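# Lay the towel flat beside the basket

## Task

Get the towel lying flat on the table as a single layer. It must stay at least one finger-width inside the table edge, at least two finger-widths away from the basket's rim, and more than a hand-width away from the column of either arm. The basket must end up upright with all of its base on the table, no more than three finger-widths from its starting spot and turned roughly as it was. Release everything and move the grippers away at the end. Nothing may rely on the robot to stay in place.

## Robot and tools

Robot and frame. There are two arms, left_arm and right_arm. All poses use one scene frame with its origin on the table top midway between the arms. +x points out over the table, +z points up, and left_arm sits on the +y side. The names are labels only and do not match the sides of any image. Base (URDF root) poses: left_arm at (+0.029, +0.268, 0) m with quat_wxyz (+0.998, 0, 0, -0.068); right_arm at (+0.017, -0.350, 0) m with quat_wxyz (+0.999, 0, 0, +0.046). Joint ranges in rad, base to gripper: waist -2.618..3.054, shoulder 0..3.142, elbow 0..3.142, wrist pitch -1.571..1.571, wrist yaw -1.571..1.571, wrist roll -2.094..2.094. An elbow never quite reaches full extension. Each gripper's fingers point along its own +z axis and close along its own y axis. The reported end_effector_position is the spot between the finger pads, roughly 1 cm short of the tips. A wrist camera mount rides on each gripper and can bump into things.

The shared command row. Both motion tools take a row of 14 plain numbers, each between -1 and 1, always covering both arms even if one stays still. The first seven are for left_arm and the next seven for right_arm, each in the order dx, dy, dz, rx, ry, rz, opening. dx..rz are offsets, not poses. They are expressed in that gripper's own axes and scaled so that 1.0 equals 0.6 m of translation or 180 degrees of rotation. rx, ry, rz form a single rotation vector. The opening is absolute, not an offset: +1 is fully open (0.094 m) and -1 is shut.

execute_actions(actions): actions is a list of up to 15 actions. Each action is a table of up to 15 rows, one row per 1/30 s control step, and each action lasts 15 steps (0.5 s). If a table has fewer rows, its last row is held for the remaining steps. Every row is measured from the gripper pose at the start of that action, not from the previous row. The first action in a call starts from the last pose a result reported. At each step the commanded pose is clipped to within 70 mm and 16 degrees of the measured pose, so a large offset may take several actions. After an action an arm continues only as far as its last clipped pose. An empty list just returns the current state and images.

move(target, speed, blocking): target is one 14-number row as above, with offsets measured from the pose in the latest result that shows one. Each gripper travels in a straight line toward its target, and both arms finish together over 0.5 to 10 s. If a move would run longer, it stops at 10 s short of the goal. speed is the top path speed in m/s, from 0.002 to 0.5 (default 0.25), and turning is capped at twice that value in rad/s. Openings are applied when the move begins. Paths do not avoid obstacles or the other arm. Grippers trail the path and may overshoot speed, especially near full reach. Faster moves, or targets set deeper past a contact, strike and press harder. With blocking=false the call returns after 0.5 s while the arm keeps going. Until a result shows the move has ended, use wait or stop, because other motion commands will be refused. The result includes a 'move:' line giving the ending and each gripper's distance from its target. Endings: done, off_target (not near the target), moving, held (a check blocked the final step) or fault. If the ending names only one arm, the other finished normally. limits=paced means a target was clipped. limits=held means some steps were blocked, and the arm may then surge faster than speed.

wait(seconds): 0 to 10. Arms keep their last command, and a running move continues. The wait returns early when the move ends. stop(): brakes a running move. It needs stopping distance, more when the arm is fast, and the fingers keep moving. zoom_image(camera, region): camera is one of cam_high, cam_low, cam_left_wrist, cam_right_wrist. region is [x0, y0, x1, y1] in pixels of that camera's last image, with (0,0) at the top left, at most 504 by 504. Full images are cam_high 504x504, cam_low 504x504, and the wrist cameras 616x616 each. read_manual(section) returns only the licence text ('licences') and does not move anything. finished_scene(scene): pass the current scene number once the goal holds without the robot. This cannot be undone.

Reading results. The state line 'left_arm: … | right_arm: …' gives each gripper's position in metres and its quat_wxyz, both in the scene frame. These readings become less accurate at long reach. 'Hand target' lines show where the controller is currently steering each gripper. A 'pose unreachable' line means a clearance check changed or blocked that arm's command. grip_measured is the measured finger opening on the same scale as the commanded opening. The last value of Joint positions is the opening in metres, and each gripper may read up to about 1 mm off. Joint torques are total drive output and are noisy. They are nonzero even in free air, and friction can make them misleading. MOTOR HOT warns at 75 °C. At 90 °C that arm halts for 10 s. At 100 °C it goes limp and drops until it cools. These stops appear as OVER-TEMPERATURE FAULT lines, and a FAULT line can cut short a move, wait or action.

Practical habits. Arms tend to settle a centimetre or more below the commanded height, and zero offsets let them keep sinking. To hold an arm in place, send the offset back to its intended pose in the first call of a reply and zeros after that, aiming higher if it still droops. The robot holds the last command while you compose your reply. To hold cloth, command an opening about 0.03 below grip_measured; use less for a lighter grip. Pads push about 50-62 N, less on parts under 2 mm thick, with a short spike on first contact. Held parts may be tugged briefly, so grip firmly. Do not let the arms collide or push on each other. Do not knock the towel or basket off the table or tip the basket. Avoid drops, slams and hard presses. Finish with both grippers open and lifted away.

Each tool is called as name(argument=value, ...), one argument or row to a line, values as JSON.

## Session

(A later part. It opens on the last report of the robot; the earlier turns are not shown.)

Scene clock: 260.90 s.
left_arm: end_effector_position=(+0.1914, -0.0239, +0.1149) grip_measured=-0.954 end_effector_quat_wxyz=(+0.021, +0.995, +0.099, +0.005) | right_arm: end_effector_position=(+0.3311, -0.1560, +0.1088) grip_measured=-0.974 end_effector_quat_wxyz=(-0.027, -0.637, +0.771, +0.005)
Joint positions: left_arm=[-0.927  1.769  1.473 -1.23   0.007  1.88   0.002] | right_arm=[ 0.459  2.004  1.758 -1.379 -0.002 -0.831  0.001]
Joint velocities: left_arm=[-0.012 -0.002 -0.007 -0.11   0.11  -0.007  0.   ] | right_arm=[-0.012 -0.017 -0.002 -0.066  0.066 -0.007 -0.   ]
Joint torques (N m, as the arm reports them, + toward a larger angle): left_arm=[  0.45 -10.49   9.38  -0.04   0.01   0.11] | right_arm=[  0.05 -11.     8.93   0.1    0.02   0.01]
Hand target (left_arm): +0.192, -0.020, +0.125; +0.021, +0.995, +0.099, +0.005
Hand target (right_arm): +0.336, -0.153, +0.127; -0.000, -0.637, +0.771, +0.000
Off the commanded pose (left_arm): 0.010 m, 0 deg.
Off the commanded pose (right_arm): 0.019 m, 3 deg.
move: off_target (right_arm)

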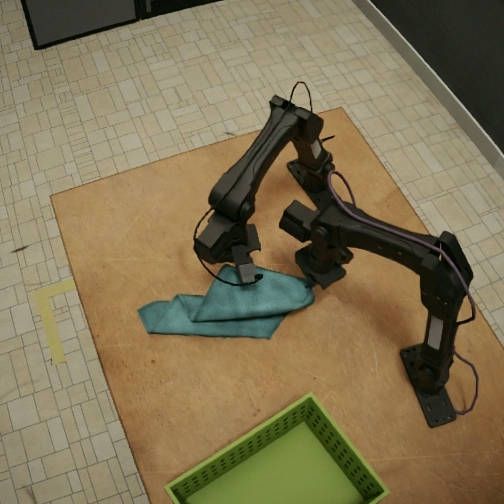

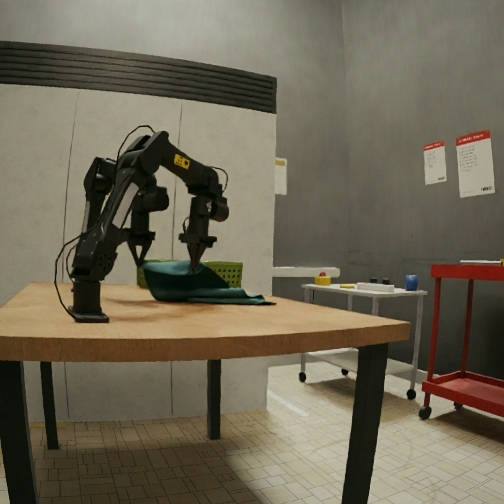

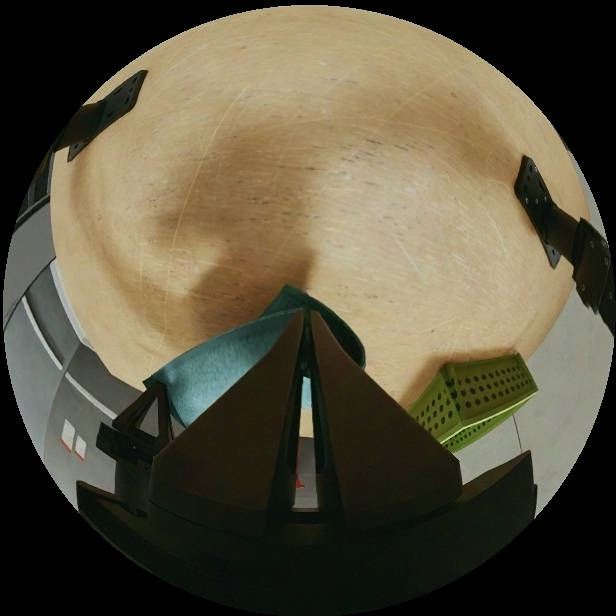

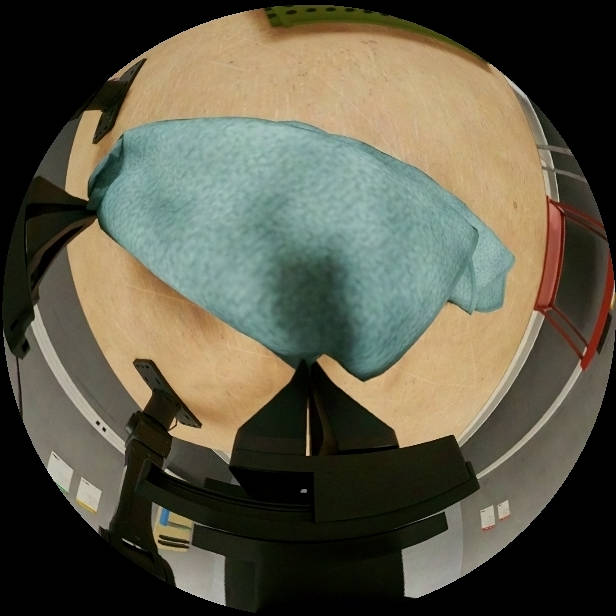

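move(
  target=[0.228,0.087,-0.270,0,0,-0.05,-1,0.145,-0.029,-0.281,0,0,0.2,-1],
  speed=0.1,
)

Scene clock: 282.47 s.
left_arm: end_effector_position=(+0.3301, -0.0438, +0.2765) grip_measured=-0.954 end_effector_quat_wxyz=(+0.174, +0.964, +0.173, +0.099) | right_arm: end_effector_position=(+0.3422, -0.2304, +0.2624) grip_measured=-0.974 end_effector_quat_wxyz=(+0.141, -0.379, +0.914, -0.005)
Joint positions: left_arm=[-0.657  2.009  2.393 -1.552  0.033  1.987  0.002] | right_arm=[ 0.258  1.707  1.967 -1.547 -0.003 -0.437  0.001]
Joint velocities: left_arm=[-0.022  0.002 -0.002  0.022 -0.007  0.081 -0.   ] | right_arm=[-0.002 -0.007 -0.002 -0.007  0.007 -0.051  0.   ]
Joint torques (N m, as the arm reports them, + toward a larger angle): left_arm=[  1.16 -10.14   8.93   0.8   -0.02   0.12] | right_arm=[-1.34 -8.4   8.46  0.55  0.19  0.11]
Hand target (left_arm): +0.334, -0.038, +0.278; +0.169, +0.964, +0.177, +0.100
Hand target (right_arm): +0.341, -0.240, +0.279; +0.164, -0.365, +0.916, -0.012
Off the commanded pose (left_arm): 0.005 m, 21 deg; orientation clipped at the last step of the last action.
Off the commanded pose (right_arm): 0.020 m, 19 deg; orientation clipped at the last step of the last action.
joint sent to its limit (left arm) — the command would take joint 4 (wrist pitch) past its lower limit, so that joint was sent only as far as its limit.
joint sent to its limit (right arm) — the command would take joint 4 (wrist pitch) past its lower limit, so that joint was sent only as far as its limit.
move: off_target (left_arm, right_arm); limits=paced

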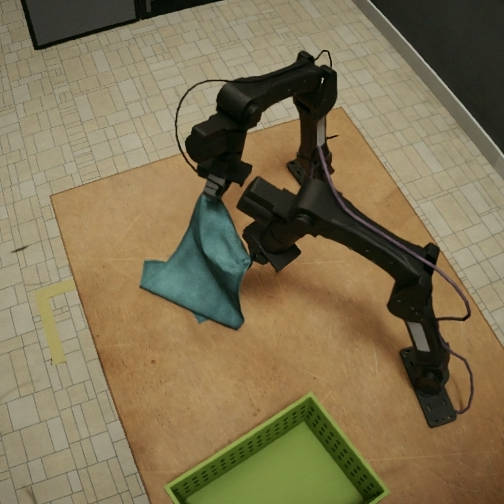

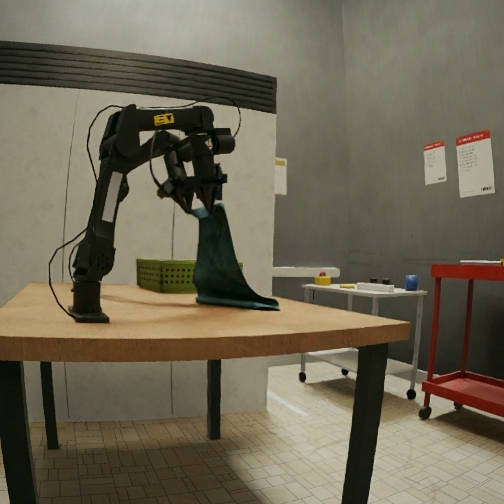

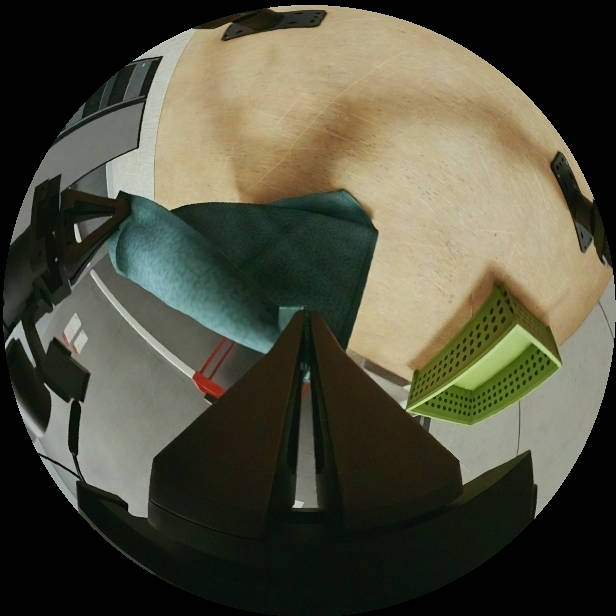

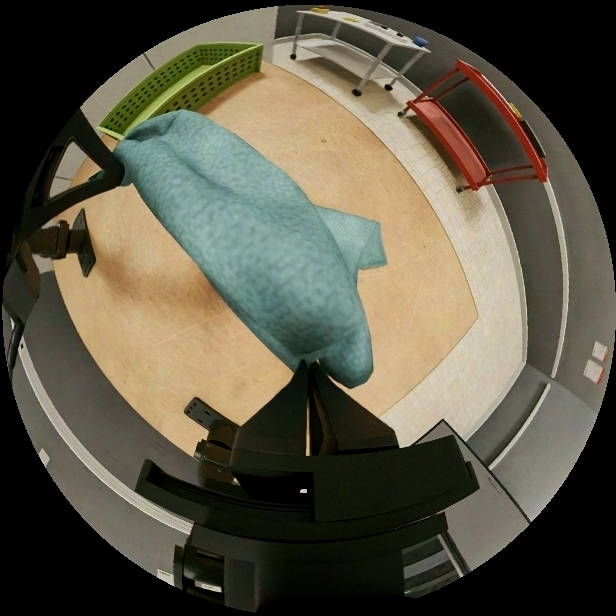

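zoom_image(
  camera="cam_high",
  region=[100, 160, 320, 360],
)

zoom_image(
  camera="cam_low",
  region=[130, 170, 330, 330],
)

Region (100, 160, 320, 360) of cam_high's 504x504 image, scaled by 2.291, with more detail than that image has; it fills the top 458 rows of this view, and the rest is white.

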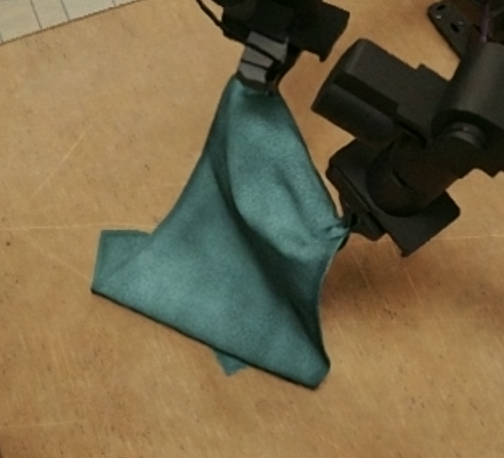

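Region (130, 170, 330, 330) of cam_low's 504x504 image, scaled by 2.520, with more detail than that image has; it fills the top 403 rows of this view, and the rest is white.

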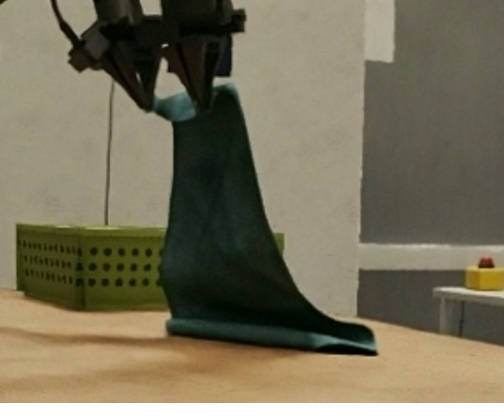

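move(
  target=[-0.105,0.038,-0.259,0,0,0,-1,0.0585,0.0757,-0.298,0,0,0,-1],
  speed=0.1,
)

Scene clock: 309.13 s.
left_arm: end_effector_position=(+0.2443, -0.0478, +0.4102) grip_measured=-0.954 end_effector_quat_wxyz=(+0.339, +0.914, +0.151, +0.162) | right_arm: end_effector_position=(+0.2492, -0.2353, +0.4101) grip_measured=-0.974 end_effector_quat_wxyz=(+0.383, -0.362, +0.850, +0.023)
Joint positions: left_arm=[-0.847  1.768  2.519 -1.552 -0.014  1.838  0.002] | right_arm=[ 0.36   1.295  2.06  -1.55  -0.008 -0.35   0.001]
Joint velocities: left_arm=[-0.002 -0.002 -0.017 -0.051  0.022 -0.037 -0.001] | right_arm=[ 0.002  0.022 -0.012 -0.037  0.007 -0.066 -0.001]
Joint torques (N m, as the arm reports them, + toward a larger angle): left_arm=[-0.23 -8.73  7.52  1.27 -0.23 -0.15] | right_arm=[ 0.59 -3.18  6.73  1.28  0.16  0.03]
Hand target (left_arm): +0.241, -0.039, +0.419; +0.343, +0.910, +0.160, +0.171
Hand target (right_arm): +0.242, -0.240, +0.421; +0.400, -0.355, +0.845, +0.019
Off the commanded pose (left_arm): 0.013 m, 21 deg; orientation clipped at the last step of the last action.
Off the commanded pose (right_arm): 0.014 m, 29 deg; orientation clipped at the last step of the last action.
joint sent to its limit (left arm) — the command would take joint 4 (wrist pitch) past its lower limit, so that joint was sent only as far as its limit.
joint sent to its limit (right arm) — the command would take joint 4 (wrist pitch) past its lower limit, so that joint was sent only as far as its limit.
move: off_target (left_arm, right_arm); limits=paced

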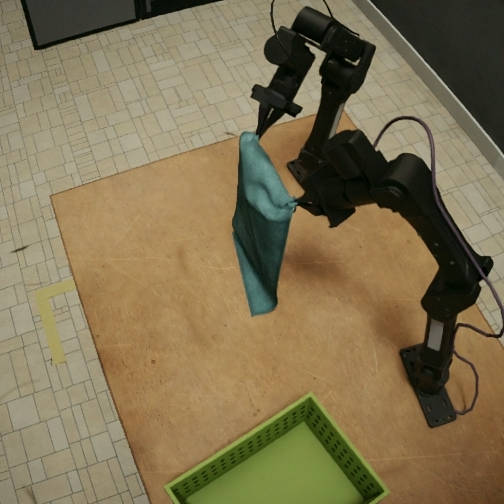

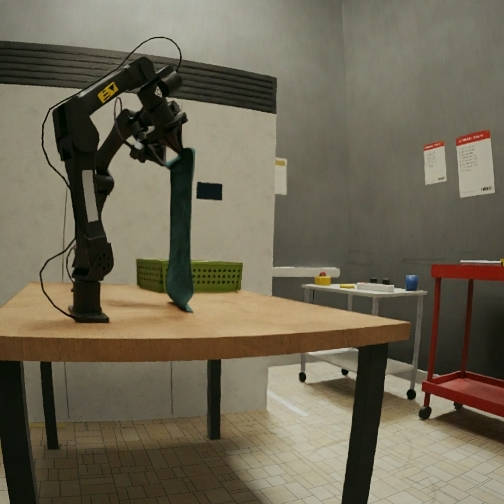

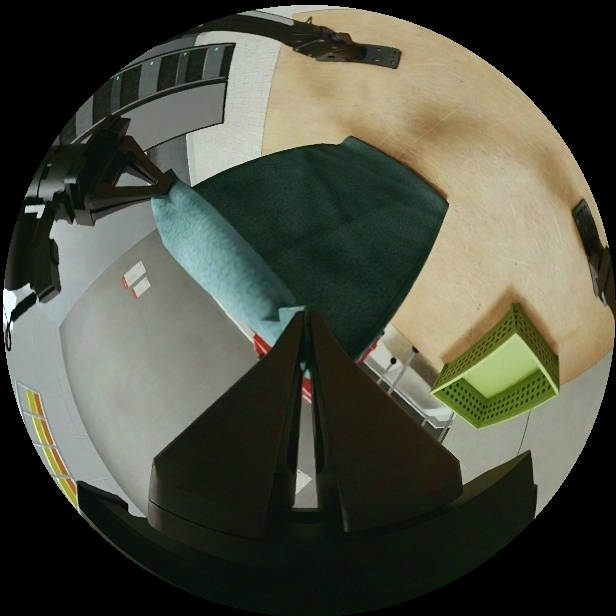

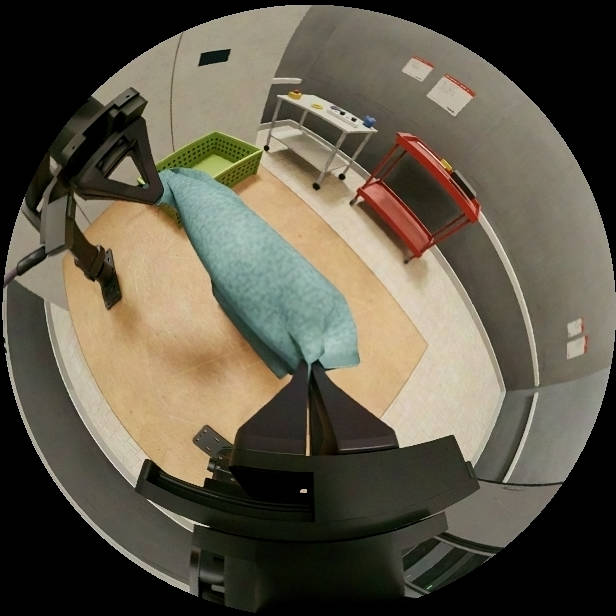

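move(
  target=[-0.023,-0.085,-0.179,0,0,0,-1,-0.068,0.149,-0.081,0,0,0,-1],
  speed=0.08,
)

Scene clock: 329.60 s.
left_arm: end_effector_position=(+0.1836, +0.0392, +0.4568) grip_measured=-0.954 end_effector_quat_wxyz=(+0.402, +0.885, +0.145, +0.184) | right_arm: end_effector_position=(+0.1804, -0.1541, +0.4436) grip_measured=-0.974 end_effector_quat_wxyz=(+0.443, -0.373, +0.811, +0.090)
Joint positions: left_arm=[-0.847  1.399  2.301 -1.557 -0.002  1.837  0.002] | right_arm=[ 1.069  1.295  2.132 -1.542  0.418  0.103  0.001]
Joint velocities: left_arm=[-0.022 -0.007  0.002 -0.007 -0.007  0.022  0.   ] | right_arm=[-0.007  0.002  0.002 -0.051 -0.051 -0.051  0.001]
Joint torques (N m, as the arm reports them, + toward a larger angle): left_arm=[-0.13 -4.19  2.01  1.52 -0.14 -0.01] | right_arm=[ 0.77 -1.36  6.49  1.24  0.45  0.09]
Hand target (left_arm): +0.181, +0.046, +0.450; +0.389, +0.891, +0.148, +0.184
Hand target (right_arm): +0.182, -0.162, +0.451; +0.454, -0.361, +0.810, +0.082
Off the commanded pose (left_arm): 0.009 m, 8 deg.
Off the commanded pose (right_arm): 0.009 m, 11 deg.
joint sent to its limit (left arm) — the command would take joint 4 (wrist pitch) past its lower limit, so that joint was sent only as far as its limit.
joint sent to its limit (right arm) — the command would take joint 4 (wrist pitch) past its lower limit, so that joint was sent only as far as its limit.
move: off_target (left_arm, right_arm)

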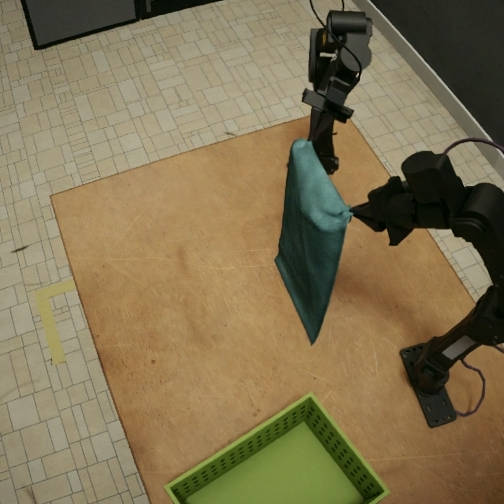

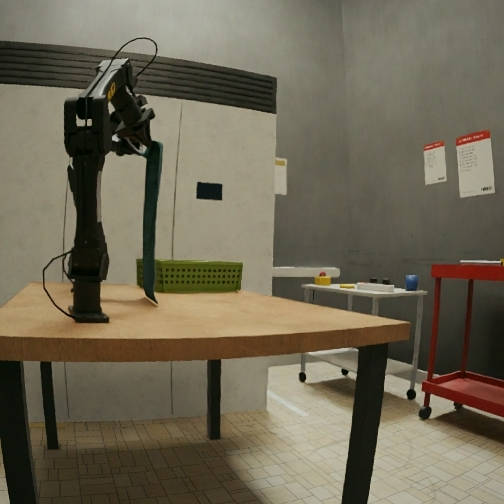

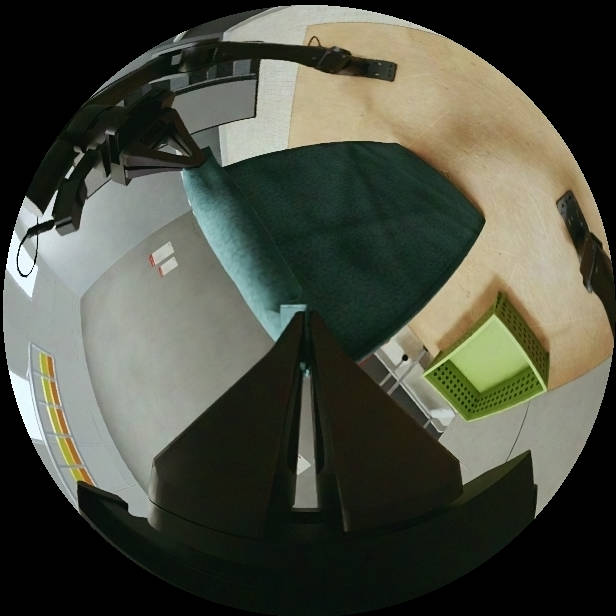

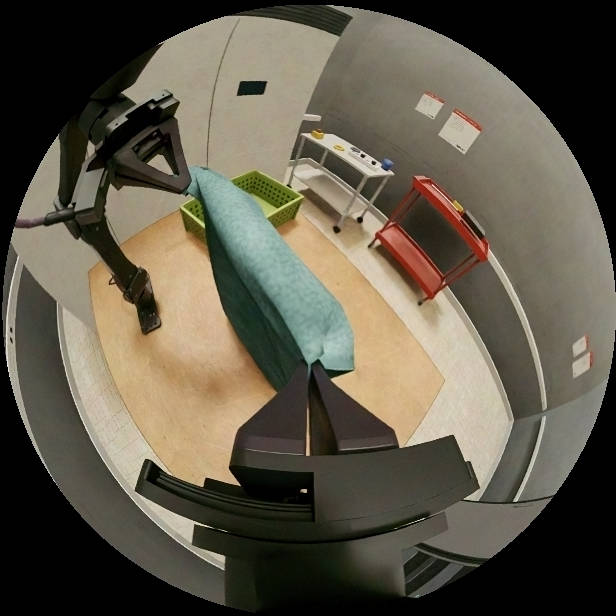

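zoom_image(
  camera="cam_high",
  region=[220, 90, 440, 360],
)

zoom_image(
  camera="cam_low",
  region=[60, 100, 260, 330],
)

Region (220, 90, 440, 360) of cam_high's 504x504 image, scaled by 1.867, with more detail than that image has; it fills the left 411 columns of this view, and the rest is white.

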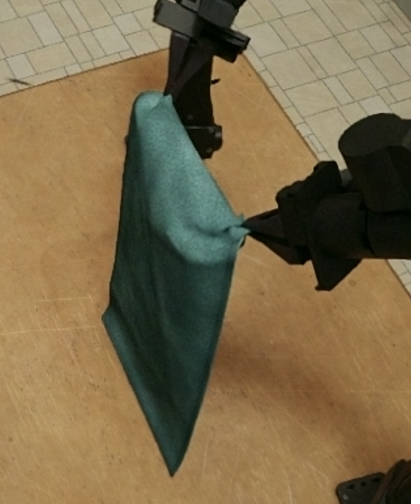

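Region (60, 100, 260, 330) of cam_low's 504x504 image, scaled by 2.191, with more detail than that image has; it fills the left 438 columns of this view, and the rest is white.

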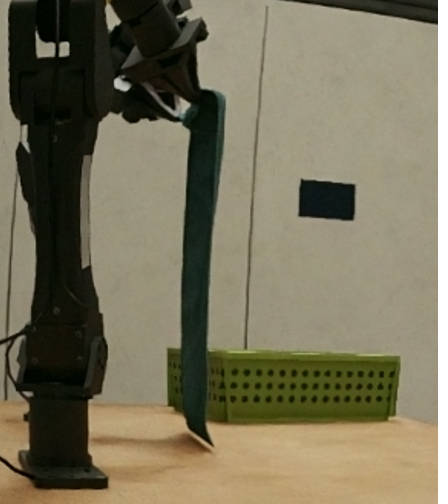

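move(
  target=[0.529,0.034,0.270,-0.074,0.192,-0.083,-1,-0.191,-0.414,0.390,0.116,-0.085,-0.025,-1],
  speed=0.1,
)

Scene clock: 352.17 s.
left_arm: end_effector_position=(+0.5338, +0.0345, +0.4230) grip_measured=-0.954 end_effector_quat_wxyz=(+0.454, +0.731, +0.336, +0.381) | right_arm: end_effector_position=(+0.5336, -0.1468, +0.4232) grip_measured=-0.974 end_effector_quat_wxyz=(+0.592, -0.318, +0.740, -0.024)
Joint positions: left_arm=[-0.298  1.884  2.17  -0.587  0.008  1.841  0.002] | right_arm=[ 0.286  1.878  2.165 -0.589  0.01  -0.443  0.001]
Joint velocities: left_arm=[-0.012 -0.002  0.002 -0.066  0.007  0.007 -0.001] | right_arm=[ 0.007 -0.017  0.012 -0.066 -0.051  0.037  0.001]
Joint torques (N m, as the arm reports them, + toward a larger angle): left_arm=[  1.01 -10.99  10.56   1.97  -0.3   -0.16] | right_arm=[-1.22 -8.24 10.05  1.81  0.06 -0.03]
Hand target (left_arm): +0.538, +0.046, +0.437; +0.457, +0.714, +0.350, +0.398
Hand target (right_arm): +0.537, -0.156, +0.441; +0.611, -0.306, +0.729, -0.033
Off the commanded pose (left_arm): 0.023 m, 3 deg.
Off the commanded pose (right_arm): 0.022 m, 3 deg.
move: off_target (left_arm, right_arm)

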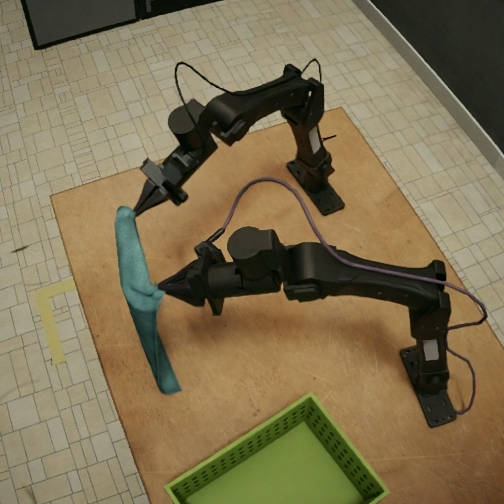

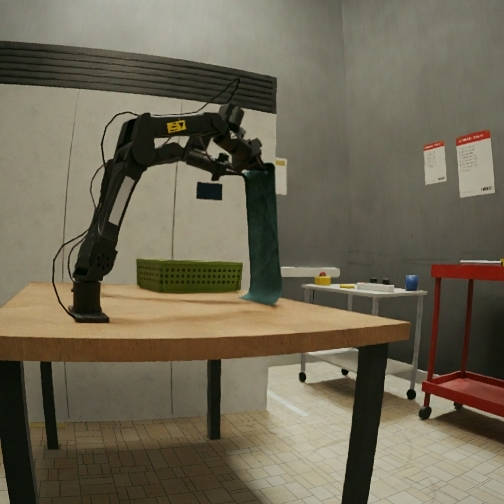

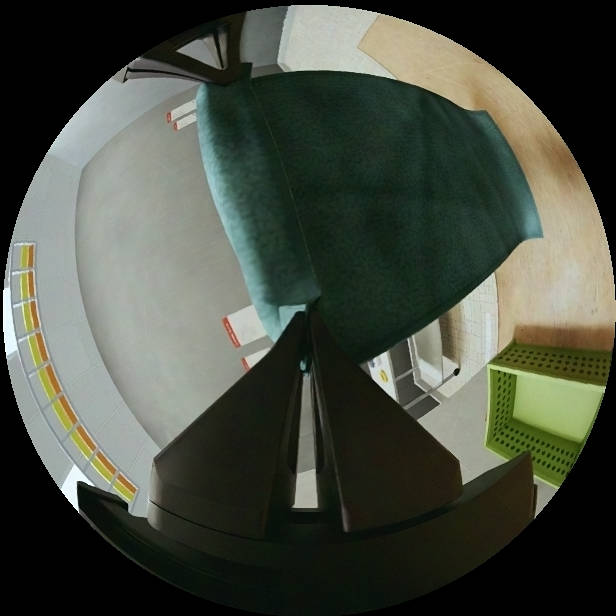

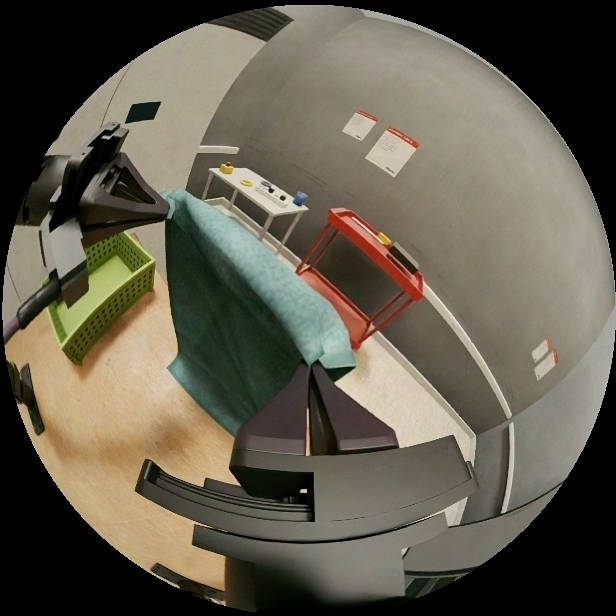

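execute_actions(
  actions=[],
)

Scene clock: 362.73 s.
left_arm: end_effector_position=(+0.5338, +0.0345, +0.4230) grip_measured=-0.954 end_effector_quat_wxyz=(+0.454, +0.731, +0.336, +0.381) | right_arm: end_effector_position=(+0.5336, -0.1468, +0.4232) grip_measured=-0.974 end_effector_quat_wxyz=(+0.592, -0.319, +0.740, -0.024)
Joint positions: left_arm=[-0.298  1.884  2.17  -0.587  0.008  1.841  0.002] | right_arm=[ 0.286  1.878  2.165 -0.589  0.01  -0.444  0.001]
Joint velocities: left_arm=[ 0.002 -0.002  0.002 -0.051  0.022 -0.037  0.   ] | right_arm=[ 0.012 -0.002  0.002 -0.051  0.022 -0.022 -0.   ]
Joint torques (N m, as the arm reports them, + toward a larger angle): left_arm=[  0.97 -10.99  10.75   1.99  -0.34  -0.14] | right_arm=[-1.22 -8.25 10.06  1.8   0.07 -0.04]
Hand target (left_arm): +0.538, +0.046, +0.437; +0.457, +0.714, +0.350, +0.398
Hand target (right_arm): +0.537, -0.156, +0.441; +0.611, -0.306, +0.729, -0.033
Off the commanded pose (left_arm): 0.023 m, 3 deg.
Off the commanded pose (right_arm): 0.022 m, 3 deg.

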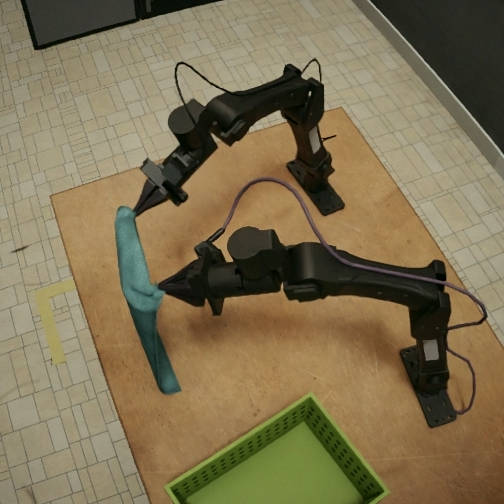

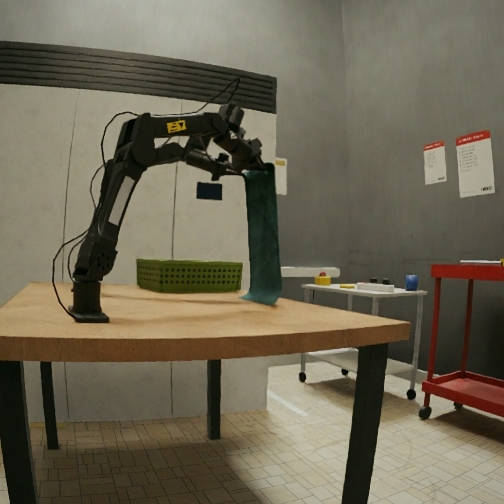

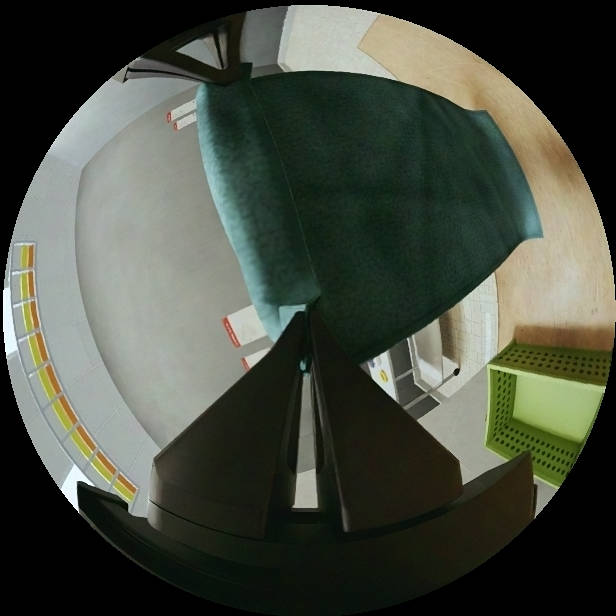

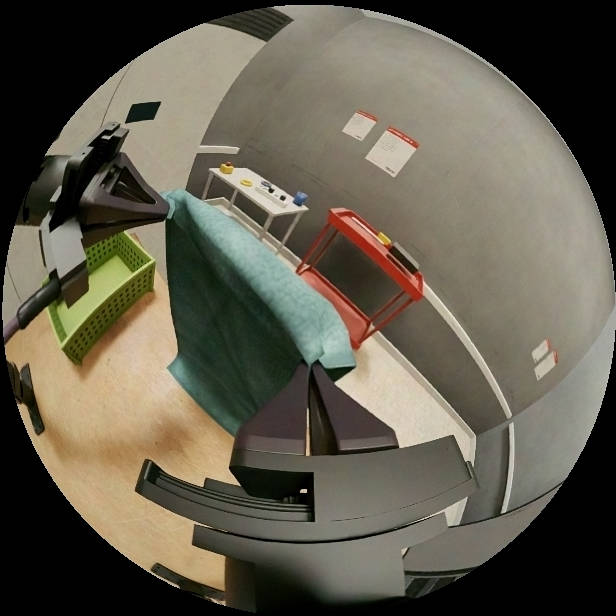

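zoom_image(
  camera="cam_low",
  region=[180, 140, 360, 320],
)

zoom_image(
  camera="cam_high",
  region=[60, 180, 280, 420],
)

Region (180, 140, 360, 320) of cam_low's 504x504 image, scaled by 2.800, with more detail than that image has.

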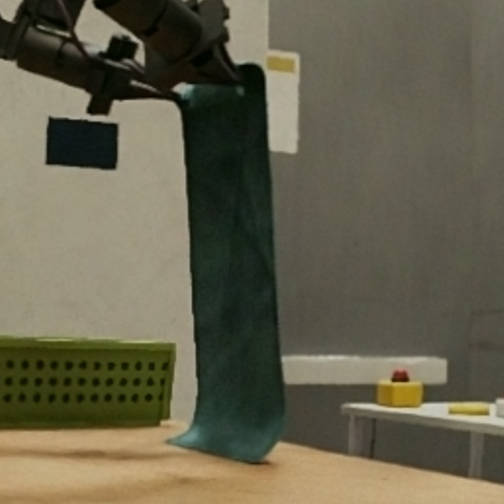

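Region (60, 180, 280, 420) of cam_high's 504x504 image, scaled by 2.100, with more detail than that image has; it fills the left 462 columns of this view, and the rest is white.

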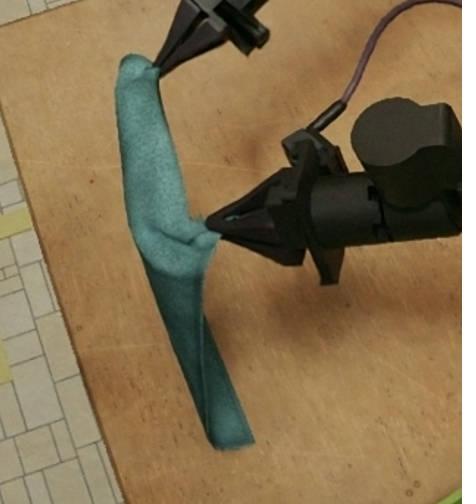

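move(
  target=[0.0038,0.0665,-0.0711,0,0,0,-1,-0.0628,-0.0188,-0.0724,0,0,0,-1],
  speed=0.08,
)

Scene clock: 391.93 s.
left_arm: end_effector_position=(+0.5050, +0.0350, +0.4642) grip_measured=-0.954 end_effector_quat_wxyz=(+0.455, +0.739, +0.329, +0.373) | right_arm: end_effector_position=(+0.5057, -0.1484, +0.4632) grip_measured=-0.974 end_effector_quat_wxyz=(+0.584, -0.328, +0.743, -0.018)
Joint positions: left_arm=[-0.319  1.927  2.451 -0.838  0.01   1.841  0.002] | right_arm=[ 0.301  1.93   2.465 -0.858  0.006 -0.444  0.001]
Joint velocities: left_arm=[-0.007 -0.002 -0.002 -0.037 -0.051  0.007 -0.   ] | right_arm=[ 0.002 -0.017 -0.007 -0.007 -0.037  0.007 -0.001]
Joint torques (N m, as the arm reports them, + toward a larger angle): left_arm=[  0.15 -10.51   9.85   1.74  -0.21  -0.01] | right_arm=[ 0.15 -7.47  8.96  1.61  0.18  0.06]
Hand target (left_arm): +0.504, +0.040, +0.473; +0.455, +0.731, +0.336, +0.382
Hand target (right_arm): +0.504, -0.152, +0.473; +0.593, -0.318, +0.739, -0.023
Off the commanded pose (left_arm): 0.010 m, 2 deg.
Off the commanded pose (right_arm): 0.011 m, 2 deg.
move: off_target (right_arm)

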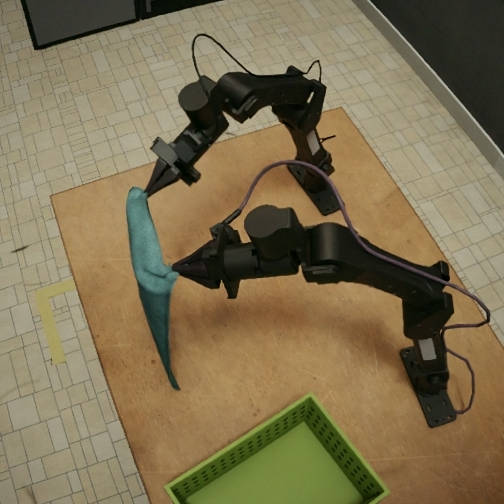

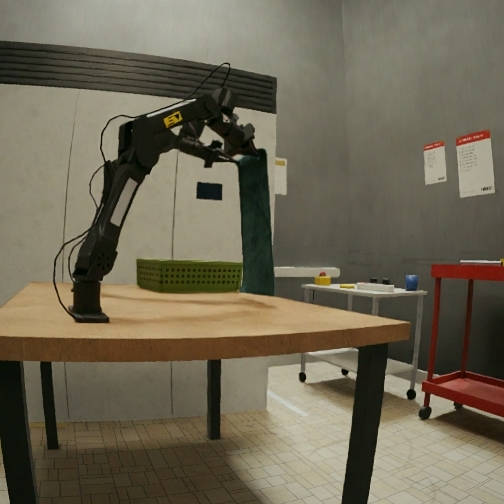

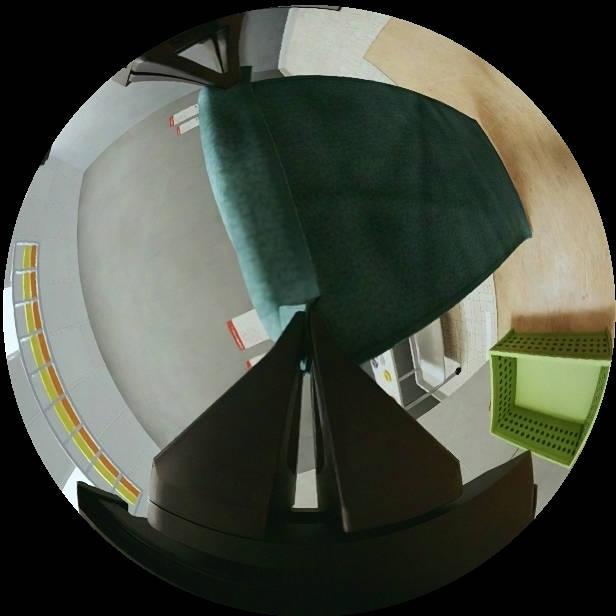

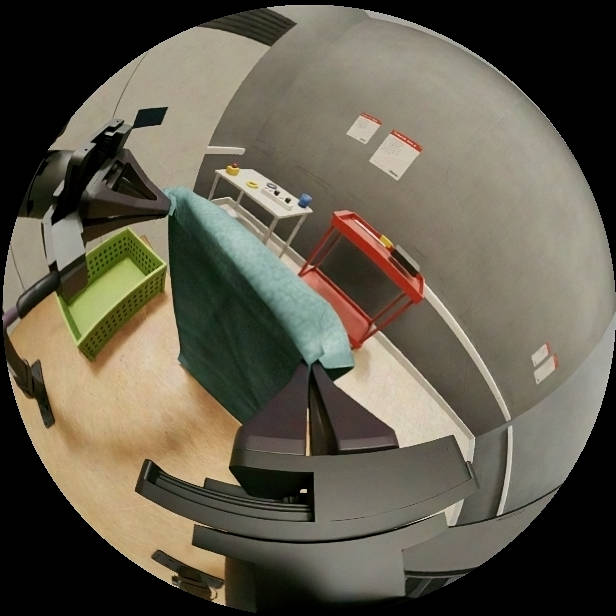

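move(
  target=[-0.115,-0.165,-0.110,0.084,-0.059,0.047,-1,0.149,0.132,-0.115,-0.042,0.092,0.002,-1],
  speed=0.1,
)

Scene clock: 409.27 s.
left_arm: end_effector_position=(+0.4064, +0.0373, +0.3811) grip_measured=-0.954 end_effector_quat_wxyz=(+0.365, +0.841, +0.274, +0.291) | right_arm: end_effector_position=(+0.4078, -0.1473, +0.3685) grip_measured=-0.974 end_effector_quat_wxyz=(+0.444, -0.367, +0.818, -0.002)
Joint positions: left_arm=[-0.401  1.597  1.939 -0.941  0.037  1.954  0.002] | right_arm=[ 0.414  1.613  1.947 -0.986  0.069 -0.373  0.001]
Joint velocities: left_arm=[ 0.007 -0.022 -0.012 -0.037 -0.007  0.022  0.001] | right_arm=[ 0.007 -0.022 -0.017 -0.022  0.022 -0.066 -0.001]
Joint torques (N m, as the arm reports them, + toward a larger angle): left_arm=[ 0.04 -9.75  5.34  1.53 -0.11  0.09] | right_arm=[ 0.35 -8.49  5.97  1.27  0.25  0.01]
Hand target (left_arm): +0.400, +0.043, +0.377; +0.354, +0.846, +0.275, +0.289
Hand target (right_arm): +0.399, -0.157, +0.376; +0.448, -0.357, +0.819, -0.013
Off the commanded pose (left_arm): 0.010 m, 1 deg.
Off the commanded pose (right_arm): 0.015 m, 2 deg.
move: off_target (right_arm)

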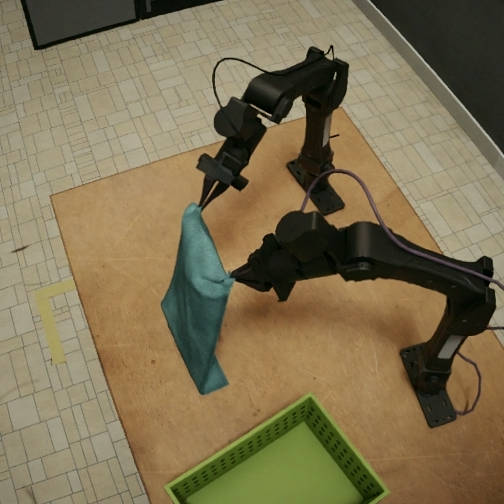

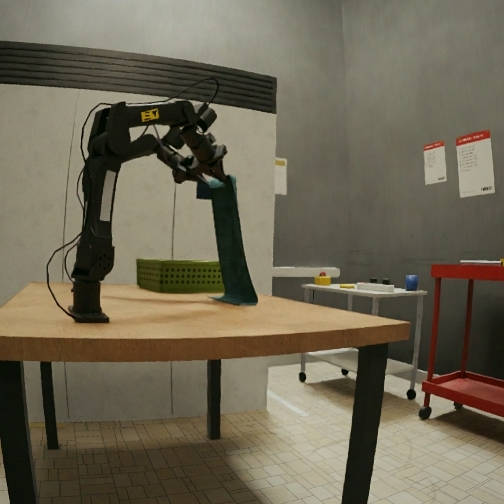

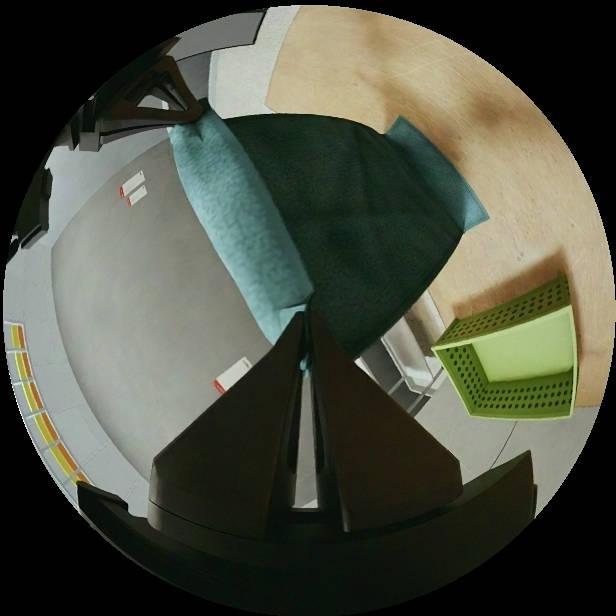

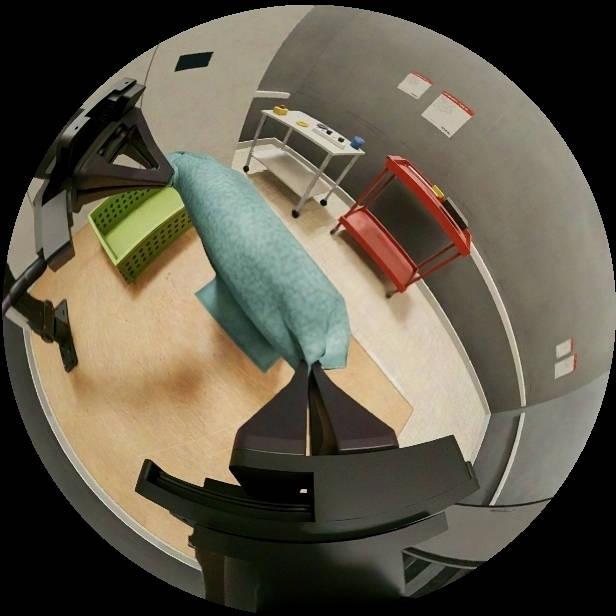

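move(
  target=[0.1827,0.1673,0.0457,-0.084,0.059,-0.047,-1,-0.190,-0.181,0.0317,0.042,-0.092,-0.002,-1],
  speed=0.12,
)

Scene clock: 462.40 s.
left_arm: end_effector_position=(+0.5243, +0.0333, +0.4720) grip_measured=-0.954 end_effector_quat_wxyz=(+0.468, +0.734, +0.318, +0.375) | right_arm: end_effector_position=(+0.5256, -0.1438, +0.4654) grip_measured=-0.974 end_effector_quat_wxyz=(+0.586, -0.337, +0.737, -0.001)
Joint positions: left_arm=[-0.29   2.065  2.682 -0.902  0.06   1.855  0.002] | right_arm=[ 0.274  2.139  2.829 -1.008 -0.059 -0.449  0.001]
Joint velocities: left_arm=[-0.002  0.032  0.115 -0.081 -0.037 -0.007 -0.   ] | right_arm=[ 0.002 -0.022  0.007 -0.037  0.037  0.007  0.   ]
Joint torques (N m, as the arm reports them, + toward a larger angle): left_arm=[  0.97 -10.85   8.95   1.79  -0.02  -0.17] | right_arm=[-1.11 -8.68  8.21  1.61  0.   -0.05]
Hand target (left_arm): +0.525, +0.040, +0.474; +0.467, +0.730, +0.329, +0.375
Hand target (right_arm): +0.525, -0.151, +0.475; +0.596, -0.331, +0.732, -0.006
Off the commanded pose (left_arm): 0.008 m, 1 deg.
Off the commanded pose (right_arm): 0.013 m, 1 deg.
elbow stopped short (right arm): the move would have taken joint 3 (elbow) straighter than the controller allows; a more bent joint 3 avoids this.
move: off_target (right_arm)

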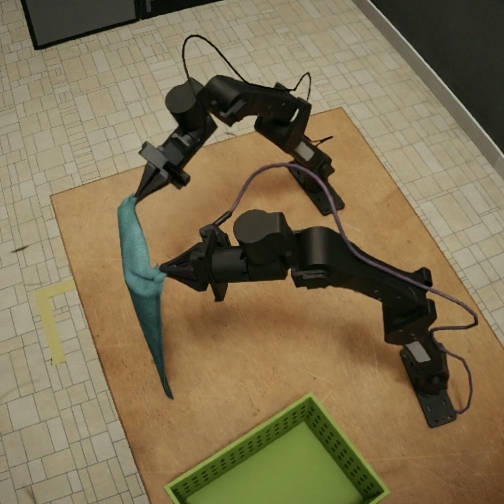

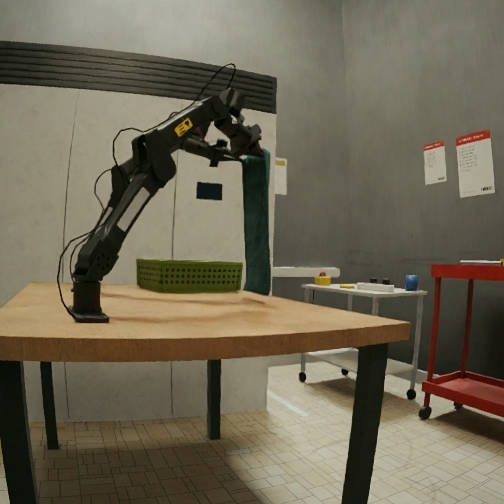

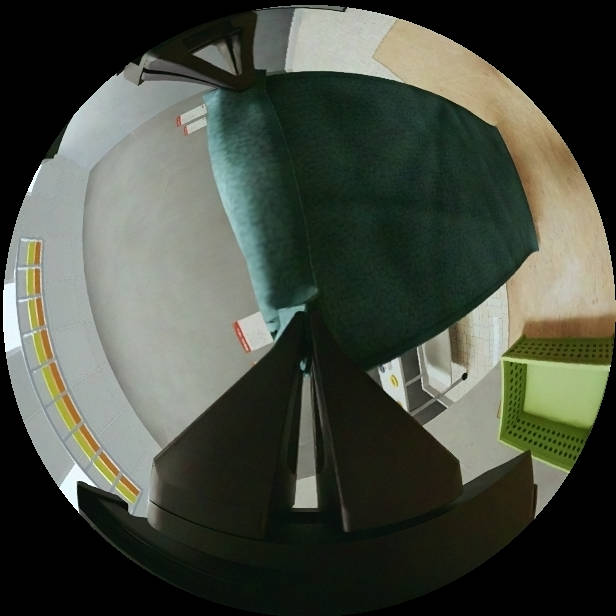

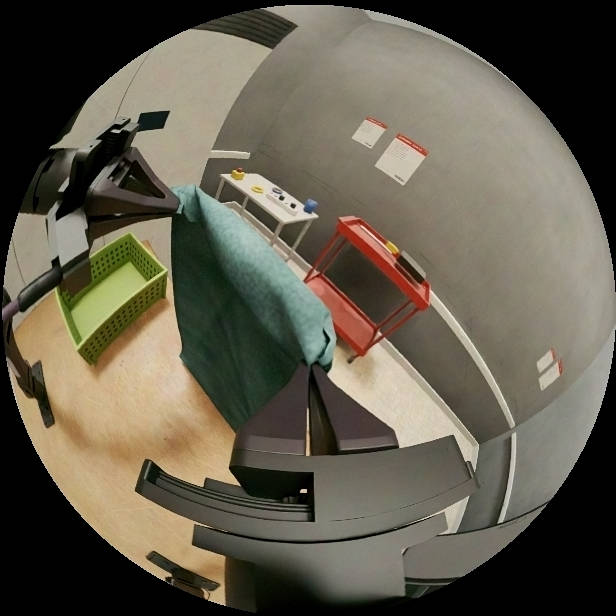

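zoom_image(
  camera="cam_low",
  region=[200, 220, 320, 320],
)

Region (200, 220, 320, 320) of cam_low's 504x504 image, scaled by 4.200, with more detail than that image has.

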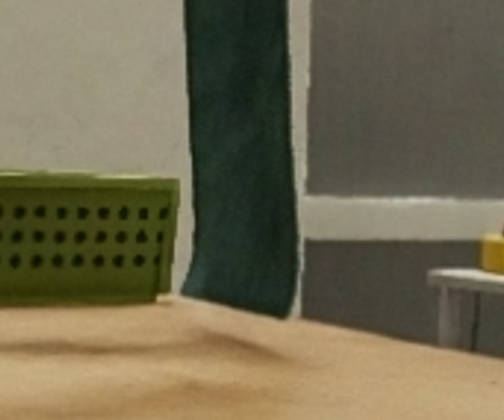

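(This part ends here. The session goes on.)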